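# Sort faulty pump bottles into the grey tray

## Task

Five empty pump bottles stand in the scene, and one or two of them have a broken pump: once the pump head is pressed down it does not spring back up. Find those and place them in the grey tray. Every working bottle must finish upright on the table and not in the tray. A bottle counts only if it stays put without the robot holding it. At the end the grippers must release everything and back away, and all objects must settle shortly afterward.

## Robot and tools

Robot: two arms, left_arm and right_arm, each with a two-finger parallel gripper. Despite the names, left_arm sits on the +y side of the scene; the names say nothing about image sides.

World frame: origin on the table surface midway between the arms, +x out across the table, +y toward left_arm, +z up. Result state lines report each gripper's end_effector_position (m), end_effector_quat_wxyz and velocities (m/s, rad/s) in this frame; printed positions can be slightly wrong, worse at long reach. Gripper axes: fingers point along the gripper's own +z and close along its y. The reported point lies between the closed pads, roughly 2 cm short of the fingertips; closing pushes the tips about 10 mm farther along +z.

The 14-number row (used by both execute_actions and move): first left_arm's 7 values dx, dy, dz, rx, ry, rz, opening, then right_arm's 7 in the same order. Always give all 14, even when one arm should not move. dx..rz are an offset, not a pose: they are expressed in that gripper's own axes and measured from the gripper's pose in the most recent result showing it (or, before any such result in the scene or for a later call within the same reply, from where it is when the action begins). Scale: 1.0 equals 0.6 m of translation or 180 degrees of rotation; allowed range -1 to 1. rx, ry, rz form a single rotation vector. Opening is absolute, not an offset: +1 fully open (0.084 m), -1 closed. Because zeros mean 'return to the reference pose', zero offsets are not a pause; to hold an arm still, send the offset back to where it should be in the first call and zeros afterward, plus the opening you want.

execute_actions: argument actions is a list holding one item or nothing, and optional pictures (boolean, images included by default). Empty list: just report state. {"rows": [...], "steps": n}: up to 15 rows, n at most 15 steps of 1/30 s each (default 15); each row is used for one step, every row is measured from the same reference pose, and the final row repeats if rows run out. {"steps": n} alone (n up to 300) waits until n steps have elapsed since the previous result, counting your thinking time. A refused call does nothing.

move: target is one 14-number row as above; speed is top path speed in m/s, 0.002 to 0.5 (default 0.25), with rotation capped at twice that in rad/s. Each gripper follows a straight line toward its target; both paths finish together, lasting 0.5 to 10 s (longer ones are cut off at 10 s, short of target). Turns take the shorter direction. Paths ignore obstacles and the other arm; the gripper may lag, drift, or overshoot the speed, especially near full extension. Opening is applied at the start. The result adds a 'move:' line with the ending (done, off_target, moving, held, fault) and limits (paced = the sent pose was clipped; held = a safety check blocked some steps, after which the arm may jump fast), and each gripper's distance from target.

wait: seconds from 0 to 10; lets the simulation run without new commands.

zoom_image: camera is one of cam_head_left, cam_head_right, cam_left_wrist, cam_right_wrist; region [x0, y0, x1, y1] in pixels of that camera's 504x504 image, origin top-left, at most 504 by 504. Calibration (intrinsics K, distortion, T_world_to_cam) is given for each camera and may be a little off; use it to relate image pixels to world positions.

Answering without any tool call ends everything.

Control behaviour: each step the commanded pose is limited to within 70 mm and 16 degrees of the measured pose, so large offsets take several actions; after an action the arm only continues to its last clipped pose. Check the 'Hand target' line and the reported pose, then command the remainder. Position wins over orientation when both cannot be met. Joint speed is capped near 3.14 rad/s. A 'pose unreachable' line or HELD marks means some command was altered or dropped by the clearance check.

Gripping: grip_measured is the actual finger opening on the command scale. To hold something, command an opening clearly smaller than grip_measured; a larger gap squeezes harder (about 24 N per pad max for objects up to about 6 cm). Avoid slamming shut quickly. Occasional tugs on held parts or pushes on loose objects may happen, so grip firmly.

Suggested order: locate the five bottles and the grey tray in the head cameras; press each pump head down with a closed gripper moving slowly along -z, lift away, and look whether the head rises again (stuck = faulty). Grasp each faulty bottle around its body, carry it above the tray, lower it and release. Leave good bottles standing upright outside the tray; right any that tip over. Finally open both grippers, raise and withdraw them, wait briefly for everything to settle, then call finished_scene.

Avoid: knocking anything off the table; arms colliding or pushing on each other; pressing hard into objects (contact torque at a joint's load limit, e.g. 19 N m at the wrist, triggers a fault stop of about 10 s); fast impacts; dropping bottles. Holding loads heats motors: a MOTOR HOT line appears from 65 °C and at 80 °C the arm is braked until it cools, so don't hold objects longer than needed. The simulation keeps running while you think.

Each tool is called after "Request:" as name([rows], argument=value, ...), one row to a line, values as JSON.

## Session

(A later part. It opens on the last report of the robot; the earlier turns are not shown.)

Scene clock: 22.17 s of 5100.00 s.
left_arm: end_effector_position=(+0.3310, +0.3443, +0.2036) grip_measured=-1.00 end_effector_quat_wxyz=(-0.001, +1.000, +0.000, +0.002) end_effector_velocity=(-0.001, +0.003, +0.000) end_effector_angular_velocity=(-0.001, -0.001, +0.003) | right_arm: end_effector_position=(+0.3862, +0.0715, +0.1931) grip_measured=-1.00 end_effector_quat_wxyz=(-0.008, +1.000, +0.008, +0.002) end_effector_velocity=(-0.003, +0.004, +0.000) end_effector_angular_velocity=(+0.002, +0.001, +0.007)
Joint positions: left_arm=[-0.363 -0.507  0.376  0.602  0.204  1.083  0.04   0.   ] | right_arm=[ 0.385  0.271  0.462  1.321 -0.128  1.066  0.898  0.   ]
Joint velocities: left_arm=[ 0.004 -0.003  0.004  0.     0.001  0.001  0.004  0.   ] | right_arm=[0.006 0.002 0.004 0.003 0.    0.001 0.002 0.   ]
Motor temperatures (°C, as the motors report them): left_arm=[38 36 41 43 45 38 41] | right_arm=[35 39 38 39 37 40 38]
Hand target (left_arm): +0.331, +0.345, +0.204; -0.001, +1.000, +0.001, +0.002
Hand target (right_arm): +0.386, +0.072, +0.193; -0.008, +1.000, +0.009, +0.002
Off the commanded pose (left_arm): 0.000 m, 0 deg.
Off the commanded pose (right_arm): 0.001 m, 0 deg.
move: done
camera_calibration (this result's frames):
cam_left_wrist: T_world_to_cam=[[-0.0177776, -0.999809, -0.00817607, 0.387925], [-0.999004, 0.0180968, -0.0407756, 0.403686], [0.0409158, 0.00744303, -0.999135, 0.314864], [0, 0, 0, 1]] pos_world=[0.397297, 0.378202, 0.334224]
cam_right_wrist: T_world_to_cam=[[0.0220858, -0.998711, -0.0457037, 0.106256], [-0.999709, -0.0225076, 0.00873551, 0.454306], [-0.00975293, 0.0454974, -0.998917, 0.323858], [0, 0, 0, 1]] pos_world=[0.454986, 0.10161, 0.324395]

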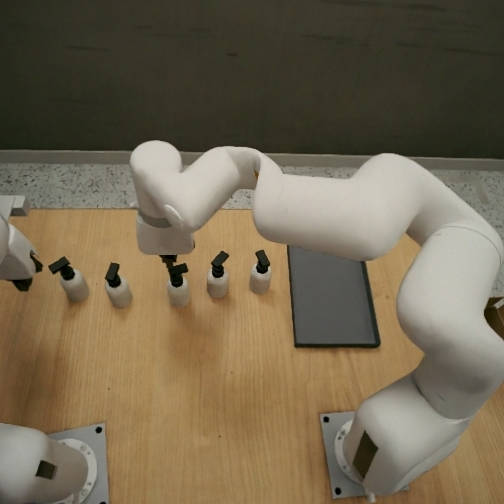

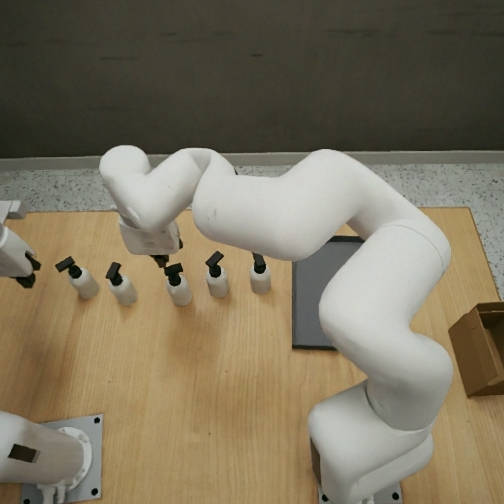

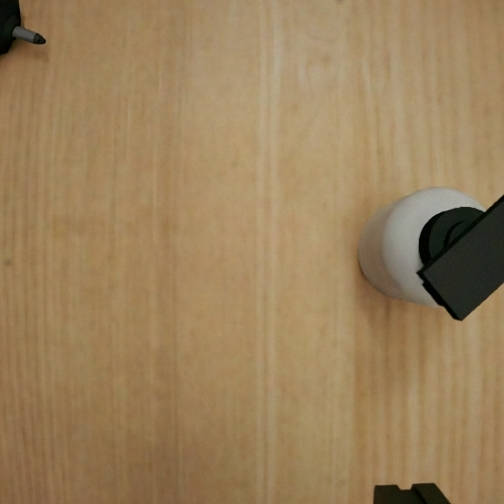

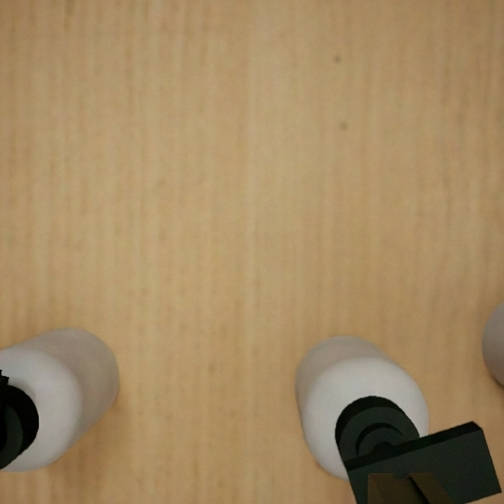

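Request:
move(target=[0.102,0.249,0,0,0,0,1,0.05,0.332,0,0,0,0,1])

Request:
move(target=[0,0,0.225,0,0,0,1,0,0,0.207,0,0,0,1], speed=0.12)

Request:
execute_actions([
  {"rows":[[0,0,0,0,0,0,-0.6,0,0,0,0,0,0,-0.6]],"steps":15},
])

Scene clock: 24.90 s of 5100.00 s.
left_arm: end_effector_position=(+0.3923, +0.1952, +0.2038) grip_measured=+1.00 end_effector_quat_wxyz=(-0.001, +1.000, +0.001, +0.002) end_effector_velocity=(+0.001, -0.004, +0.001) end_effector_angular_velocity=(+0.001, -0.003, -0.004) | right_arm: end_effector_position=(+0.4194, -0.1264, +0.1906) grip_measured=+1.00 end_effector_quat_wxyz=(-0.008, +1.000, +0.009, +0.002) end_effector_velocity=(+0.002, -0.006, -0.000) end_effector_angular_velocity=(+0.001, +0.000, -0.008)
Joint positions: left_arm=[-0.552 -0.252  0.171  0.785  0.052  1.03  -0.246  0.084] | right_arm=[ 0.136 -0.054  0.297  0.944  0.033  0.986  0.417  0.084]
Joint velocities: left_arm=[-0.004  0.004 -0.006  0.007 -0.001  0.    -0.005 -0.   ] | right_arm=[-0.009 -0.003 -0.007 -0.004  0.002 -0.001 -0.009  0.   ]
Motor temperatures (°C, as the motors report them): left_arm=[38 36 41 43 45 38 41] | right_arm=[35 39 38 39 37 40 38]
Hand target (left_arm): +0.392, +0.195, +0.204; -0.001, +1.000, +0.000, +0.002
Hand target (right_arm): +0.420, -0.127, +0.191; -0.008, +1.000, +0.008, +0.002
Off the commanded pose (left_arm): 0.000 m, 0 deg.
Off the commanded pose (right_arm): 0.001 m, 0 deg.
move: done
camera_calibration (this result's frames):
cam_left_wrist: T_world_to_cam=[[-0.0169076, -0.999822, -0.00839996, 0.239687], [-0.999005, 0.0172393, -0.0411265, 0.467824], [0.041264, 0.00769625, -0.999119, 0.313425], [0, 0, 0, 1]] pos_world=[0.458478, 0.229167, 0.334402]
cam_right_wrist: T_world_to_cam=[[0.0243282, -0.998676, -0.045336, -0.0932322], [-0.999661, -0.0247221, 0.00814733, 0.482902], [-0.00925734, 0.0451224, -0.998939, 0.330497], [0, 0, 0, 1]] pos_world=[0.488066, -0.0960832, 0.321985]

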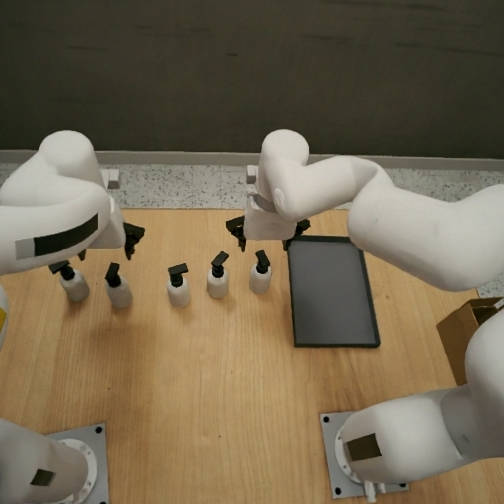

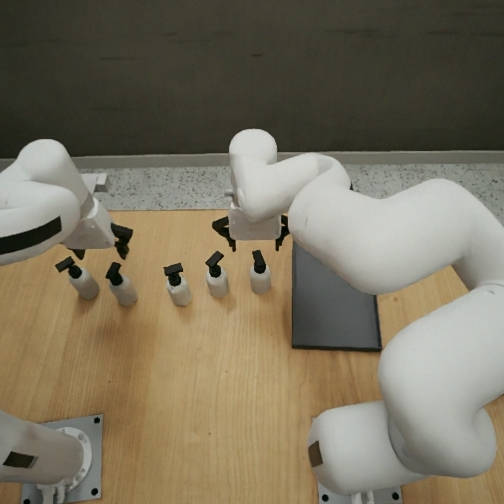

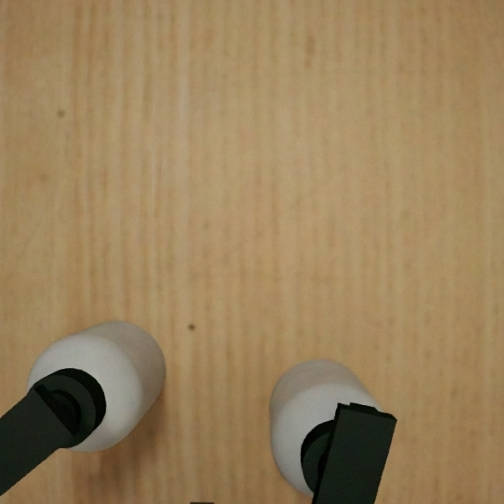

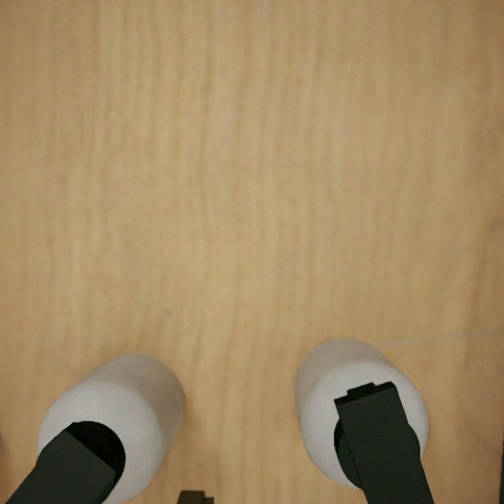

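Scene clock: 26.43 s of 5100.00 s.
left_arm: end_effector_position=(+0.3966, +0.1947, +0.0719) grip_measured=+1.00 end_effector_quat_wxyz=(+0.000, +1.000, +0.001, +0.007) end_effector_velocity=(-0.004, +0.000, -0.005) end_effector_angular_velocity=(+0.002, +0.010, -0.002) | right_arm: end_effector_position=(+0.4237, -0.1232, +0.0706) grip_measured=+1.00 end_effector_quat_wxyz=(-0.010, +1.000, +0.009, +0.008) end_effector_velocity=(-0.005, -0.002, -0.007) end_effector_angular_velocity=(-0.005, +0.015, -0.001)
Joint positions: left_arm=[-0.556  0.01   0.187  0.617  0.001  0.592 -0.204  0.084] | right_arm=[ 0.148  0.176  0.292  0.815 -0.068  0.625  0.493  0.084]
Joint velocities: left_arm=[-0.     0.007 -0.001 -0.007 -0.003 -0.004  0.003  0.   ] | right_arm=[-0.001  0.008 -0.    -0.009 -0.002 -0.001  0.001  0.   ]
Motor temperatures (°C, as the motors report them): left_arm=[38 36 41 43 45 38 41] | right_arm=[35 39 38 39 37 40 38]
Hand target (left_arm): +0.393, +0.195, +0.069; -0.001, +1.000, +0.001, +0.002
Hand target (right_arm): +0.420, -0.125, +0.066; -0.007, +1.000, +0.009, +0.002
Off the commanded pose (left_arm): 0.005 m, 1 deg.
Off the commanded pose (right_arm): 0.006 m, 1 deg.
move: off_target (left_arm, right_arm)
camera_calibration (this result's frames):
cam_left_wrist: T_world_to_cam=[[-0.0168586, -0.999837, -0.00650456, 0.237941], [-0.998544, 0.0171696, -0.0511448, 0.467273], [0.0512481, 0.00563285, -0.99867, 0.177939], [0, 0, 0, 1]] pos_world=[0.461485, 0.228877, 0.203148]
cam_right_wrist: T_world_to_cam=[[0.0244701, -0.998489, -0.0491964, -0.0953231], [-0.999697, -0.0243134, -0.00378211, 0.489118], [0.00258027, 0.049274, -0.998782, 0.206011], [0, 0, 0, 1]] pos_world=[0.490771, -0.093438, 0.202921]

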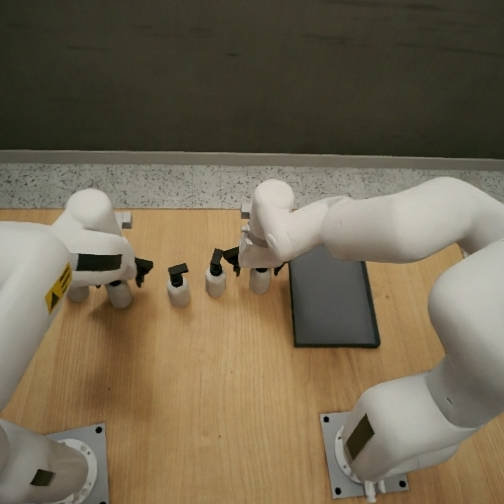

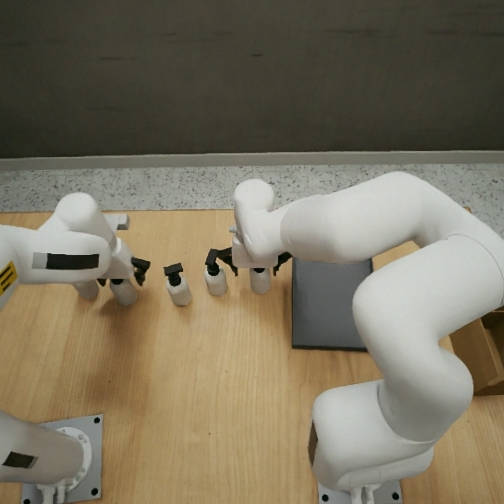

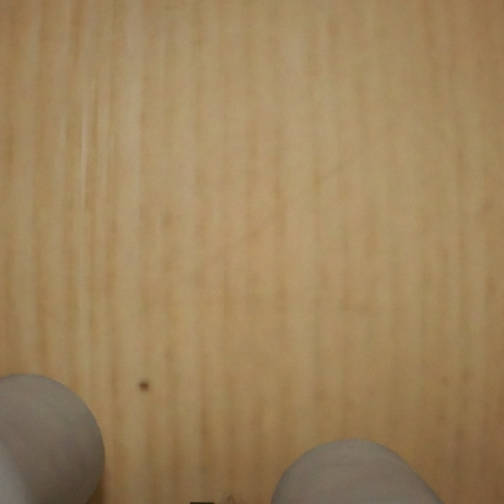

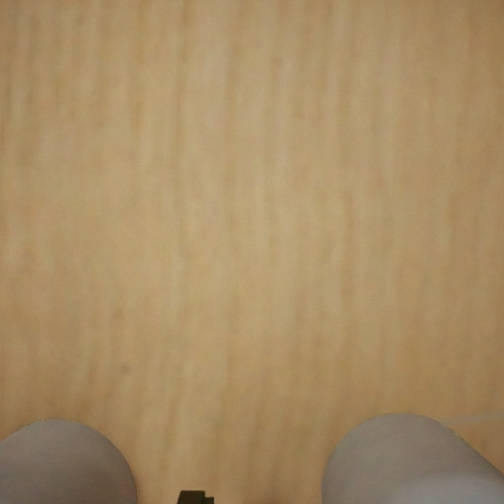

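Scene clock: 26.93 s of 5100.00 s.
left_arm: end_effector_position=(+0.3969, +0.1947, +0.0722) grip_measured=+0.12 end_effector_quat_wxyz=(+0.000, +1.000, +0.001, +0.008) end_effector_velocity=(-0.000, -0.000, -0.000) end_effector_angular_velocity=(+0.000, +0.000, -0.002) | right_arm: end_effector_position=(+0.4240, -0.1232, +0.0711) grip_measured=+0.12 end_effector_quat_wxyz=(-0.010, +1.000, +0.009, +0.008) end_effector_velocity=(+0.000, -0.001, -0.000) end_effector_angular_velocity=(-0.000, +0.001, -0.004)
Joint positions: left_arm=[-0.556  0.01   0.187  0.617  0.001  0.593 -0.204  0.049] | right_arm=[ 0.148  0.175  0.292  0.815 -0.068  0.625  0.493  0.049]
Joint velocities: left_arm=[-0.001  0.001 -0.    -0.    -0.    -0.     0.001  0.   ] | right_arm=[-0.002  0.001  0.    -0.    -0.001 -0.     0.002  0.   ]
Motor temperatures (°C, as the motors report them): left_arm=[38 36 41 43 45 38 41] | right_arm=[35 39 38 39 37 40 38]
Hand target (left_arm): +0.397, +0.195, +0.072; +0.000, +1.000, +0.001, +0.007
Hand target (right_arm): +0.424, -0.123, +0.071; -0.010, +1.000, +0.009, +0.008
Off the commanded pose (left_arm): 0.000 m, 0 deg.
Off the commanded pose (right_arm): 0.001 m, 0 deg.
Steps of this call (steps 1 to 15: all 15 steps of this action). Readings (end_effector_position):
1: left_arm (+0.3966, +0.1947, +0.0719) | right_arm (+0.4237, -0.1232, +0.0706)
2: left_arm (+0.3968, +0.1946, +0.0721) | right_arm (+0.4239, -0.1231, +0.0709)
4: left_arm (+0.3969, +0.1946, +0.0723) | right_arm (+0.4240, -0.1233, +0.0711)
8: left_arm (+0.3969, +0.1948, +0.0723) | right_arm (+0.4240, -0.1232, +0.0712)
15: the state above
camera_calibration (this result's frames):
cam_left_wrist: T_world_to_cam=[[-0.016571, -0.999843, -0.00631526, 0.237886], [-0.998513, 0.0168764, -0.0518328, 0.467637], [0.0519312, 0.00544694, -0.998636, 0.177999], [0, 0, 0, 1]] pos_world=[0.46164, 0.228987, 0.203498]
cam_right_wrist: T_world_to_cam=[[0.0242289, -0.998493, -0.0492498, -0.0952769], [-0.999701, -0.0240309, -0.0046066, 0.489508], [0.00341614, 0.0493467, -0.998776, 0.206097], [0, 0, 0, 1]] pos_world=[0.490966, -0.0935401, 0.203408]

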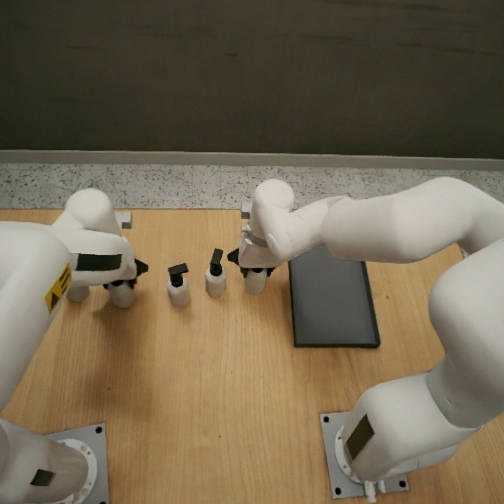

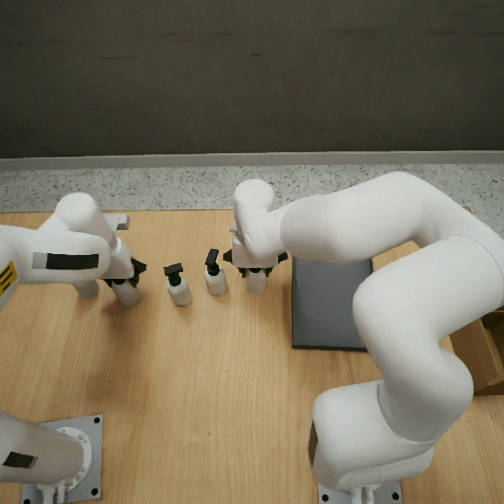

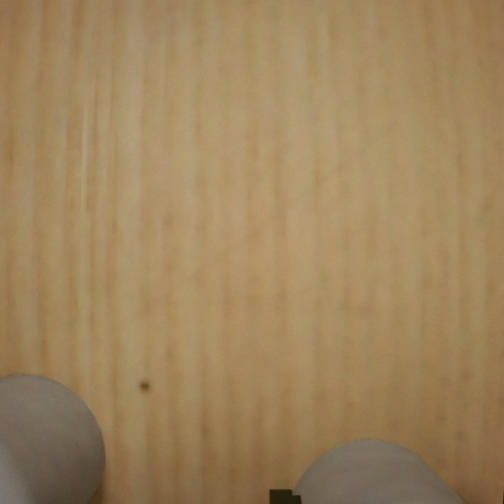

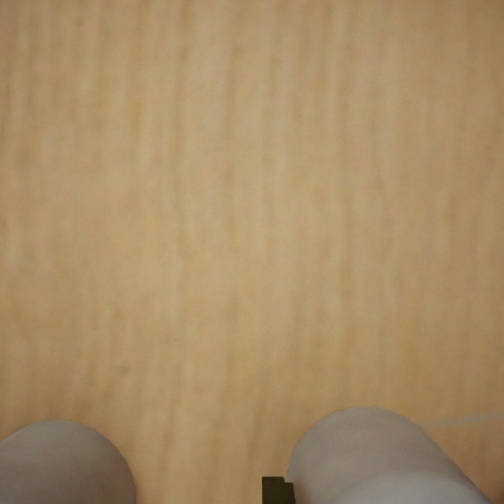

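Request:
move(target=[0,0,-0.28,0,0,0,-0.6,0,0,-0.12,0,0,0,-0.6], speed=0.15)

Request:
move(target=[0,0,0,0,0,0,-0.6,0.08,0.37,0,0,0,0,-0.6], speed=0.15)

Request:
move(target=[0,0,0,0,0,0,-0.6,0,0,0.1,0,0,0,-0.6], speed=0.08)

Request:
execute_actions([
  {"rows":[[0,0,0,0,0,0,-0.6,0,0,0,0,0,0,1]],"steps":15},
], pictures=false)

Request:
move(target=[0,0,0,0,0,0,-0.6,0,0,-0.3,0,0,0,1])

Request:
move(target=[-0.08,0.78,0,0,0,0,-0.6,-0.3,0.35,0,0,0,0,1], speed=0.15)

Scene clock: 29.83 s of 5100.00 s.
left_arm: end_effector_position=(+0.3938, +0.1951, +0.2397) grip_measured=+0.12 end_effector_quat_wxyz=(+0.000, +1.000, +0.001, +0.007) end_effector_velocity=(+0.001, -0.000, +0.004) end_effector_angular_velocity=(-0.001, -0.005, -0.002) | right_arm: end_effector_position=(+0.4227, -0.1246, +0.1429) grip_measured=+0.12 end_effector_quat_wxyz=(-0.010, +1.000, +0.009, +0.008) end_effector_velocity=(+0.000, -0.000, +0.001) end_effector_angular_velocity=(+0.000, -0.001, -0.000)
Joint positions: left_arm=[-0.554 -0.288  0.168  0.856  0.055  1.127 -0.25   0.049] | right_arm=[0.136 0.02  0.303 0.874 0.006 0.832 0.439 0.049]
Joint velocities: left_arm=[ 0.    -0.002 -0.     0.008  0.     0.005  0.001  0.   ] | right_arm=[-0.001 -0.002  0.     0.001  0.001  0.002 -0.001  0.   ]
Motor temperatures (°C, as the motors report them): left_arm=[38 36 41 43 45 38 41] | right_arm=[35 39 38 39 37 40 38]
Hand target (left_arm): +0.394, +0.195, +0.240; +0.001, +1.000, +0.001, +0.008
Hand target (right_arm): +0.423, -0.125, +0.143; -0.010, +1.000, +0.009, +0.008
Off the commanded pose (left_arm): 0.001 m, 0 deg.
Off the commanded pose (right_arm): 0.000 m, 0 deg.
move: done
camera_calibration (this result's frames):
cam_left_wrist: T_world_to_cam=[[-0.0163582, -0.999847, -0.00613565, 0.239098], [-0.998599, 0.016646, -0.0502239, 0.472907], [0.0503184, 0.00530548, -0.998719, 0.346038], [0, 0, 0, 1]] pos_world=[0.458744, 0.229354, 0.370813]
cam_right_wrist: T_world_to_cam=[[0.0242589, -0.998493, -0.0492349, -0.0930971], [-0.999702, -0.02409, -0.00402117, 0.488482], [0.00282904, 0.0493177, -0.998779, 0.27816], [0, 0, 0, 1]] pos_world=[0.489808, -0.0949075, 0.275201]

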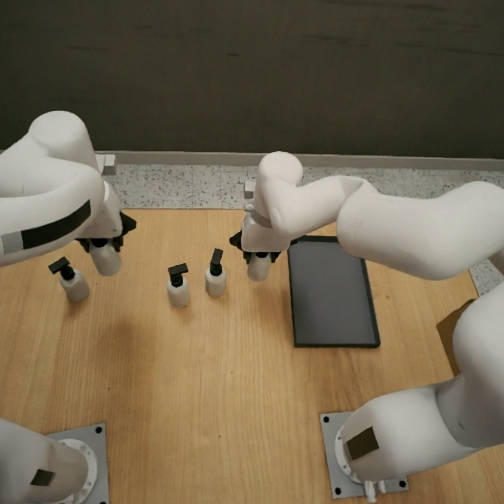

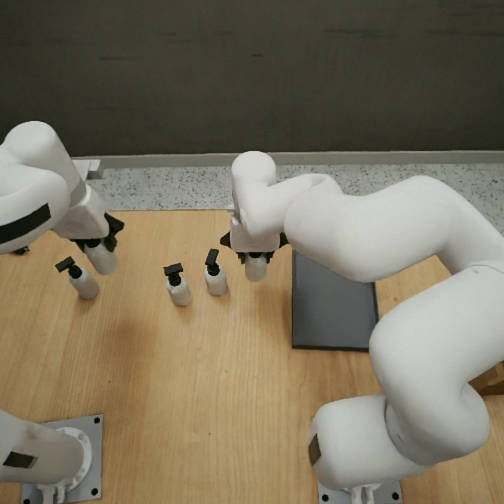

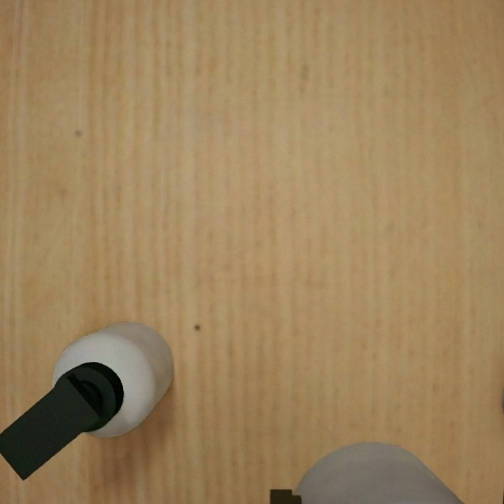

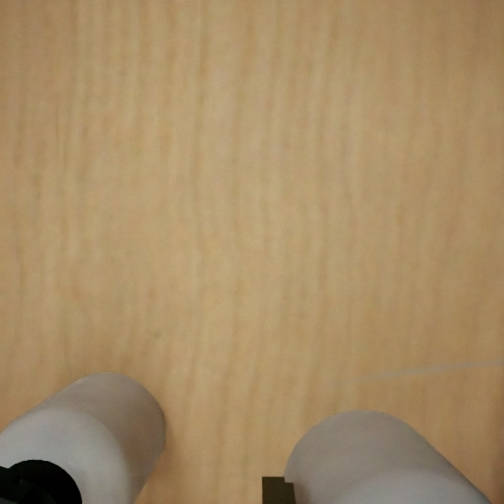

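Scene clock: 31.73 s of 5100.00 s.
left_arm: end_effector_position=(+0.3938, +0.1951, +0.2397) grip_measured=+0.12 end_effector_quat_wxyz=(+0.000, +1.000, +0.001, +0.007) end_effector_velocity=(+0.000, -0.000, +0.000) end_effector_angular_velocity=(+0.000, -0.000, +0.001) | right_arm: end_effector_position=(+0.4748, -0.3455, +0.1396) grip_measured=+0.12 end_effector_quat_wxyz=(-0.009, +1.000, +0.010, +0.008) end_effector_velocity=(+0.001, -0.003, +0.000) end_effector_angular_velocity=(+0.001, -0.001, -0.002)
Joint positions: left_arm=[-0.554 -0.288  0.168  0.856  0.055  1.127 -0.25   0.049] | right_arm=[-0.119  0.045  0.046  0.896  0.023  0.836 -0.086  0.049]
Joint velocities: left_arm=[ 0.    -0.    -0.     0.     0.     0.    -0.001 -0.   ] | right_arm=[-0.004  0.002 -0.003  0.003  0.001  0.001 -0.006 -0.   ]
Motor temperatures (°C, as the motors report them): left_arm=[38 36 41 43 45 38 41] | right_arm=[35 39 38 39 37 40 38]
Hand target (left_arm): +0.394, +0.195, +0.240; +0.000, +1.000, +0.001, +0.007
Hand target (right_arm): +0.475, -0.346, +0.140; -0.009, +1.000, +0.009, +0.008
Off the commanded pose (left_arm): 0.000 m, 0 deg.
Off the commanded pose (right_arm): 0.000 m, 0 deg.
move: done
camera_calibration (this result's frames):
cam_left_wrist: T_world_to_cam=[[-0.0163581, -0.999847, -0.00613572, 0.239098], [-0.998599, 0.0166459, -0.050224, 0.472907], [0.0503184, 0.00530556, -0.998719, 0.346038], [0, 0, 0, 1]] pos_world=[0.458744, 0.229354, 0.370813]
cam_right_wrist: T_world_to_cam=[[0.0257207, -0.998524, -0.0478352, -0.315955], [-0.999664, -0.0255441, -0.0042995, 0.534743], [0.00307125, 0.0479297, -0.998846, 0.285014], [0, 0, 0, 1]] pos_world=[0.541815, -0.31549, 0.271871]

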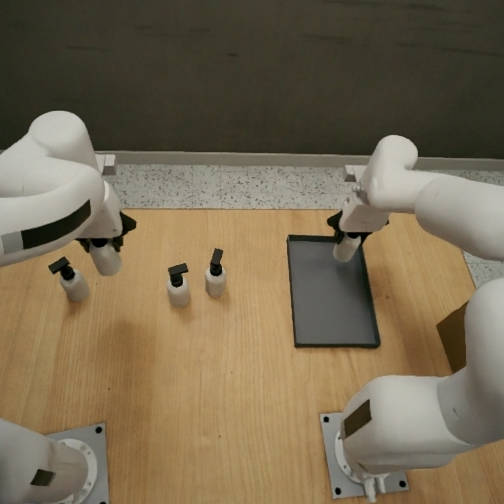

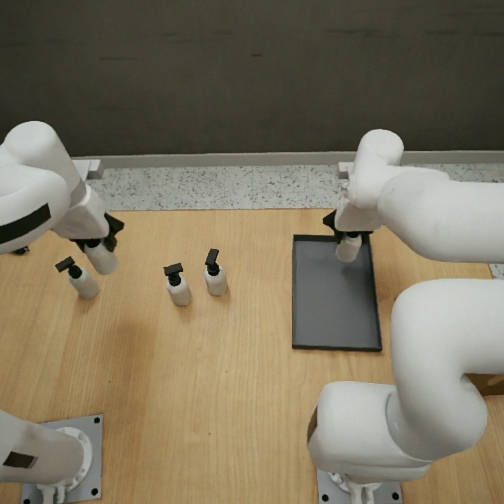

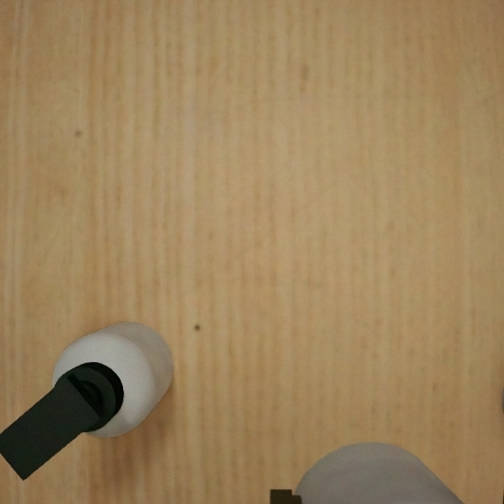

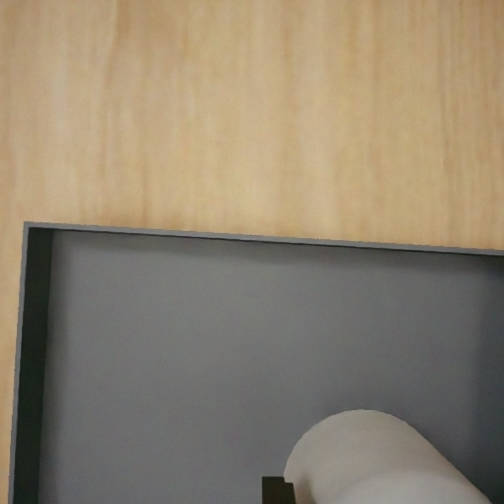

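Scene clock: 32.83 s of 5100.00 s.
left_arm: end_effector_position=(+0.3938, +0.1951, +0.2397) grip_measured=+0.12 end_effector_quat_wxyz=(+0.000, +1.000, +0.001, +0.007) end_effector_velocity=(+0.000, +0.000, +0.000) end_effector_angular_velocity=(-0.001, -0.000, +0.000) | right_arm: end_effector_position=(+0.4760, -0.3444, +0.0799) grip_measured=+0.12 end_effector_quat_wxyz=(-0.009, +1.000, +0.010, +0.009) end_effector_velocity=(-0.000, +0.001, -0.001) end_effector_angular_velocity=(+0.000, -0.000, +0.002)
Joint positions: left_arm=[-0.554 -0.288  0.168  0.856  0.055  1.127 -0.25   0.049] | right_arm=[-0.116  0.163  0.047  0.844  0.018  0.664 -0.082  0.049]
Joint velocities: left_arm=[-0.    -0.     0.001  0.001 -0.     0.     0.     0.   ] | right_arm=[ 0.001  0.002  0.    -0.002  0.    -0.004 -0.    -0.   ]
Motor temperatures (°C, as the motors report them): left_arm=[38 36 41 43 45 38 41] | right_arm=[35 39 38 39 37 40 38]
Hand target (left_arm): +0.394, +0.195, +0.240; +0.000, +1.000, +0.001, +0.007
Hand target (right_arm): +0.476, -0.344, +0.080; -0.009, +1.000, +0.010, +0.008
Off the commanded pose (left_arm): 0.000 m, 0 deg.
Off the commanded pose (right_arm): 0.000 m, 0 deg.
move: done
camera_calibration (this result's frames):
cam_left_wrist: T_world_to_cam=[[-0.0163578, -0.999847, -0.0061356, 0.239098], [-0.998599, 0.0166456, -0.050224, 0.472907], [0.0503184, 0.00530545, -0.998719, 0.346038], [0, 0, 0, 1]] pos_world=[0.458744, 0.229354, 0.370813]
cam_right_wrist: T_world_to_cam=[[0.0257511, -0.998534, -0.0476012, -0.317826], [-0.999661, -0.0255362, -0.00511667, 0.535709], [0.00389362, 0.0477169, -0.998853, 0.22492], [0, 0, 0, 1]] pos_world=[0.542836, -0.314413, 0.212274]

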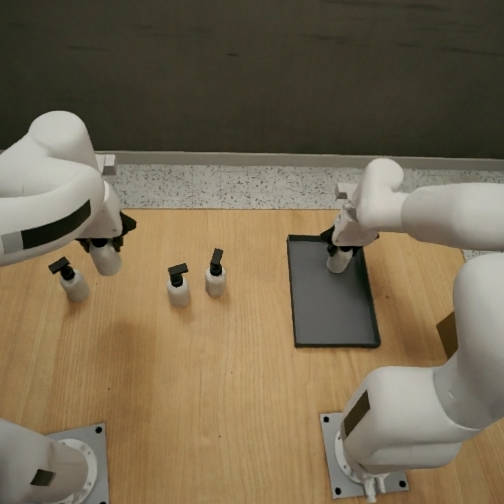

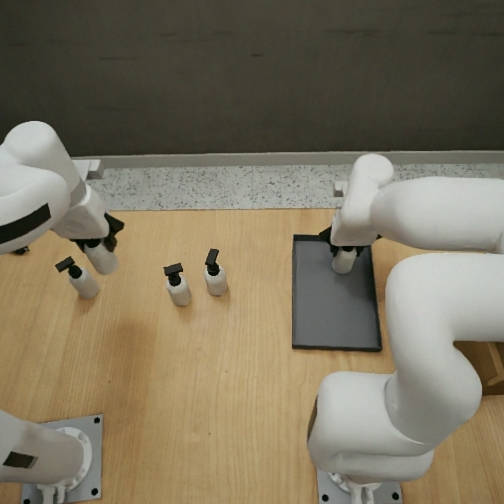

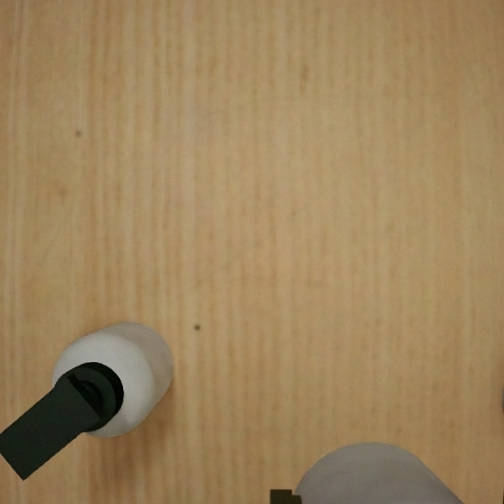

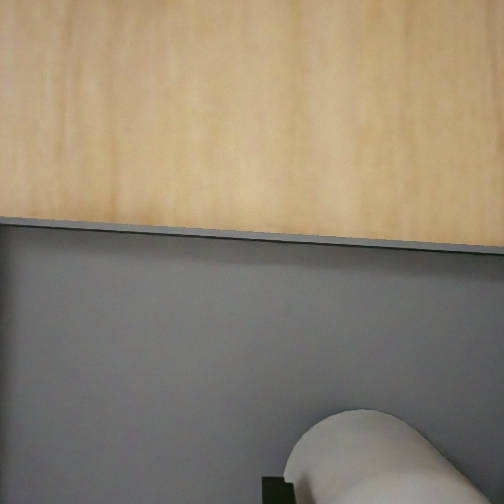

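Scene clock: 33.33 s of 5100.00 s.
left_arm: end_effector_position=(+0.3938, +0.1951, +0.2397) grip_measured=+0.12 end_effector_quat_wxyz=(+0.000, +1.000, +0.001, +0.007) end_effector_velocity=(+0.000, +0.000, +0.000) end_effector_angular_velocity=(+0.000, -0.001, -0.001) | right_arm: end_effector_position=(+0.4760, -0.3444, +0.0800) grip_measured=+1.00 end_effector_quat_wxyz=(-0.009, +1.000, +0.010, +0.009) end_effector_velocity=(-0.000, +0.001, -0.000) end_effector_angular_velocity=(+0.000, +0.001, +0.002)
Joint positions: left_arm=[-0.554 -0.288  0.168  0.856  0.055  1.127 -0.25   0.049] | right_arm=[-0.116  0.163  0.047  0.844  0.018  0.664 -0.082  0.084]
Joint velocities: left_arm=[ 0.    -0.    -0.     0.     0.     0.     0.001 -0.   ] | right_arm=[ 0.003  0.     0.    -0.     0.     0.     0.001  0.   ]
Motor temperatures (°C, as the motors report them): left_arm=[38 36 41 43 45 38 41] | right_arm=[35 39 38 39 37 40 38]
Hand target (left_arm): +0.394, +0.195, +0.240; +0.000, +1.000, +0.001, +0.007
Hand target (right_arm): +0.476, -0.344, +0.080; -0.009, +1.000, +0.010, +0.009
Off the commanded pose (left_arm): 0.000 m, 0 deg.
Off the commanded pose (right_arm): 0.000 m, 0 deg.
Steps of this call (steps 1 to 15: all 15 steps of this action). Readings (end_effector_position):
1: left_arm (+0.3938, +0.1951, +0.2397) | right_arm (+0.4760, -0.3444, +0.0799)
2: left_arm (+0.3938, +0.1951, +0.2397) | right_arm (+0.4759, -0.3444, +0.0799)
4: left_arm (+0.3938, +0.1951, +0.2397) | right_arm (+0.4761, -0.3444, +0.0801)
8: left_arm (+0.3938, +0.1951, +0.2397) | right_arm (+0.4761, -0.3444, +0.0801)
15: the state above

Scene clock: 34.73 s of 5100.00 s.
left_arm: end_effector_position=(+0.3938, +0.1951, +0.2397) grip_measured=+0.12 end_effector_quat_wxyz=(+0.000, +1.000, +0.001, +0.007) end_effector_velocity=(+0.000, -0.000, +0.000) end_effector_angular_velocity=(-0.000, -0.001, +0.000) | right_arm: end_effector_position=(+0.4728, -0.3476, +0.2589) grip_measured=+1.00 end_effector_quat_wxyz=(-0.009, +1.000, +0.010, +0.008) end_effector_velocity=(+0.002, -0.000, +0.007) end_effector_angular_velocity=(-0.001, -0.010, -0.000)
Joint positions: left_arm=[-0.554 -0.288  0.168  0.856  0.055  1.127 -0.25   0.049] | right_arm=[-0.123 -0.091  0.042  1.103  0.025  1.179 -0.089  0.084]
Joint velocities: left_arm=[ 0.     0.    -0.001  0.001 -0.    -0.    -0.001  0.   ] | right_arm=[-0.001 -0.004  0.     0.014 -0.     0.008 -0.     0.   ]
Motor temperatures (°C, as the motors report them): left_arm=[38 36 41 43 45 38 41] | right_arm=[35 39 38 39 37 40 38]
Hand target (left_arm): +0.394, +0.195, +0.240; +0.000, +1.000, +0.001, +0.007
Hand target (right_arm): +0.473, -0.348, +0.260; -0.009, +1.000, +0.010, +0.009
Off the commanded pose (left_arm): 0.000 m, 0 deg.
Off the commanded pose (right_arm): 0.001 m, 0 deg.
move: done
camera_calibration (this result's frames):
cam_left_wrist: T_world_to_cam=[[-0.0163578, -0.999847, -0.00613555, 0.239098], [-0.998599, 0.0166455, -0.0502239, 0.472907], [0.0503184, 0.0053054, -0.998719, 0.346038], [0, 0, 0, 1]] pos_world=[0.458744, 0.229354, 0.370813]
cam_right_wrist: T_world_to_cam=[[0.0256649, -0.998511, -0.0481449, -0.31225], [-0.999669, -0.0255544, -0.00290972, 0.532767], [0.00167507, 0.0482037, -0.998836, 0.405066], [0, 0, 0, 1]] pos_world=[0.539926, -0.317696, 0.391111]

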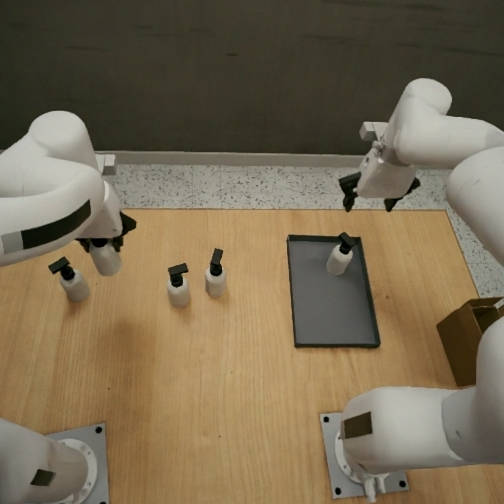

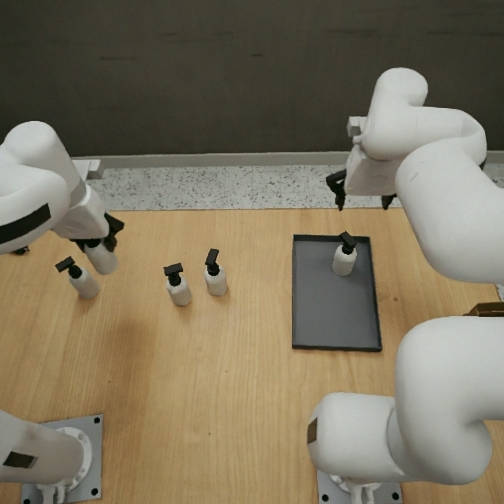

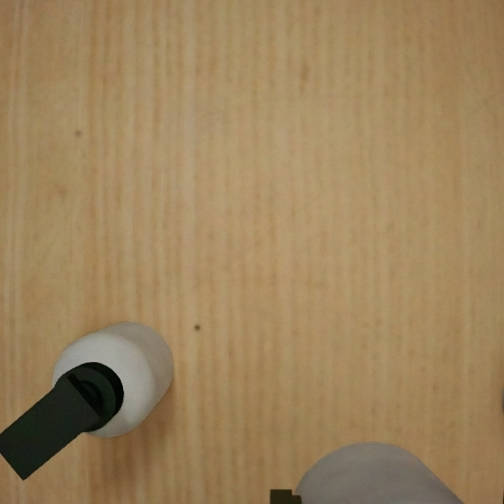

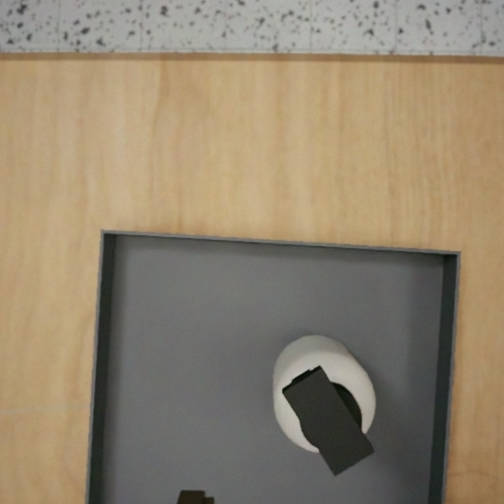

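Scene clock: 38.33 s of 5100.00 s.
left_arm: end_effector_position=(+0.3466, -0.2728, +0.2393) grip_measured=+0.12 end_effector_quat_wxyz=(-0.000, +1.000, +0.001, +0.008) end_effector_velocity=(-0.003, -0.002, -0.001) end_effector_angular_velocity=(+0.005, +0.005, -0.007) | right_arm: end_effector_position=(+0.2967, -0.5616, +0.2528) grip_measured=+1.00 end_effector_quat_wxyz=(-0.009, +1.000, +0.010, +0.007) end_effector_velocity=(-0.001, -0.002, +0.000) end_effector_angular_velocity=(-0.000, -0.001, -0.004)
Joint positions: left_arm=[-1.048  0.626 -0.231  2.007  0.151  1.388 -1.098  0.049] | right_arm=[-0.374 -0.403 -0.322  0.814 -0.109  1.199 -0.63   0.084]
Joint velocities: left_arm=[-0.006  0.01  -0.001  0.013  0.     0.011  0.001 -0.   ] | right_arm=[-0.002 -0.    -0.002  0.001 -0.    -0.    -0.     0.   ]
Motor temperatures (°C, as the motors report them): left_arm=[38 36 41 44 45 38 41] | right_arm=[35 39 38 39 37 40 38]
Hand target (left_arm): +0.346, -0.273, +0.239; -0.000, +1.000, +0.001, +0.008
Hand target (right_arm): +0.297, -0.562, +0.253; -0.009, +1.000, +0.010, +0.007
Off the commanded pose (left_arm): 0.000 m, 0 deg.
Off the commanded pose (right_arm): 0.001 m, 0 deg.
move: done
camera_calibration (this result's frames):
cam_left_wrist: T_world_to_cam=[[-0.0156907, -0.999852, -0.00705152, -0.229524], [-0.998487, 0.0160401, -0.0525904, 0.433954], [0.0526957, 0.00621568, -0.998591, 0.349978], [0, 0, 0, 1]] pos_world=[0.411254, -0.238626, 0.370688]
cam_right_wrist: T_world_to_cam=[[0.0258162, -0.998557, -0.0470865, -0.522012], [-0.999666, -0.0257387, -0.00224988, 0.351047], [0.00103469, 0.0471289, -0.998888, 0.409147], [0, 0, 0, 1]] pos_world=[0.363983, -0.531506, 0.384902]

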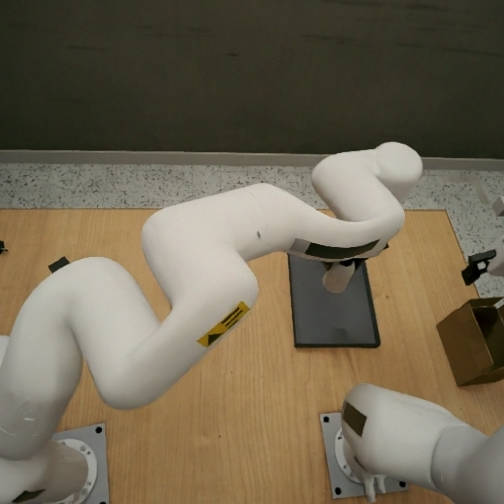

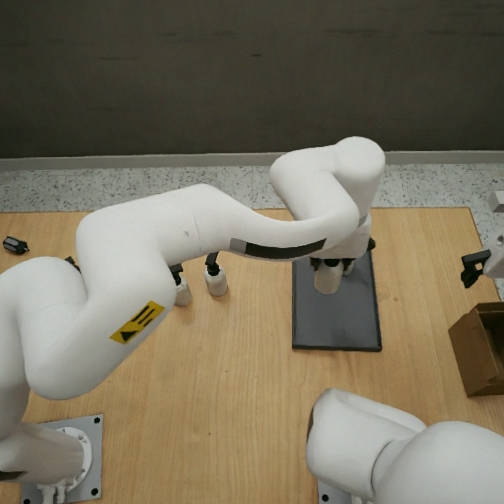

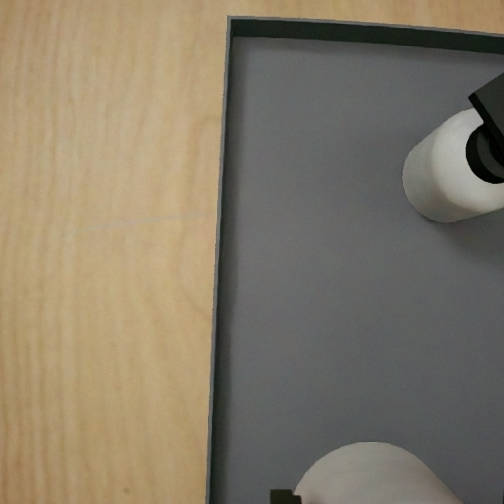

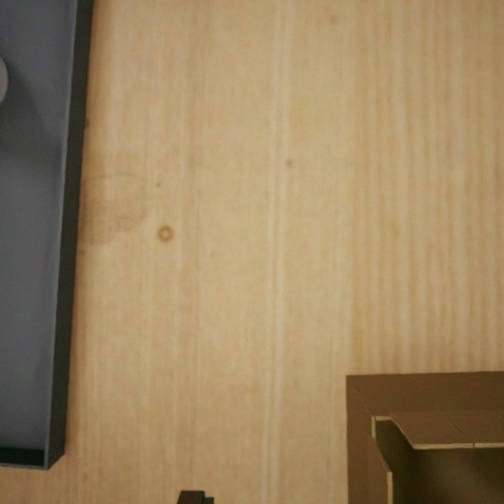

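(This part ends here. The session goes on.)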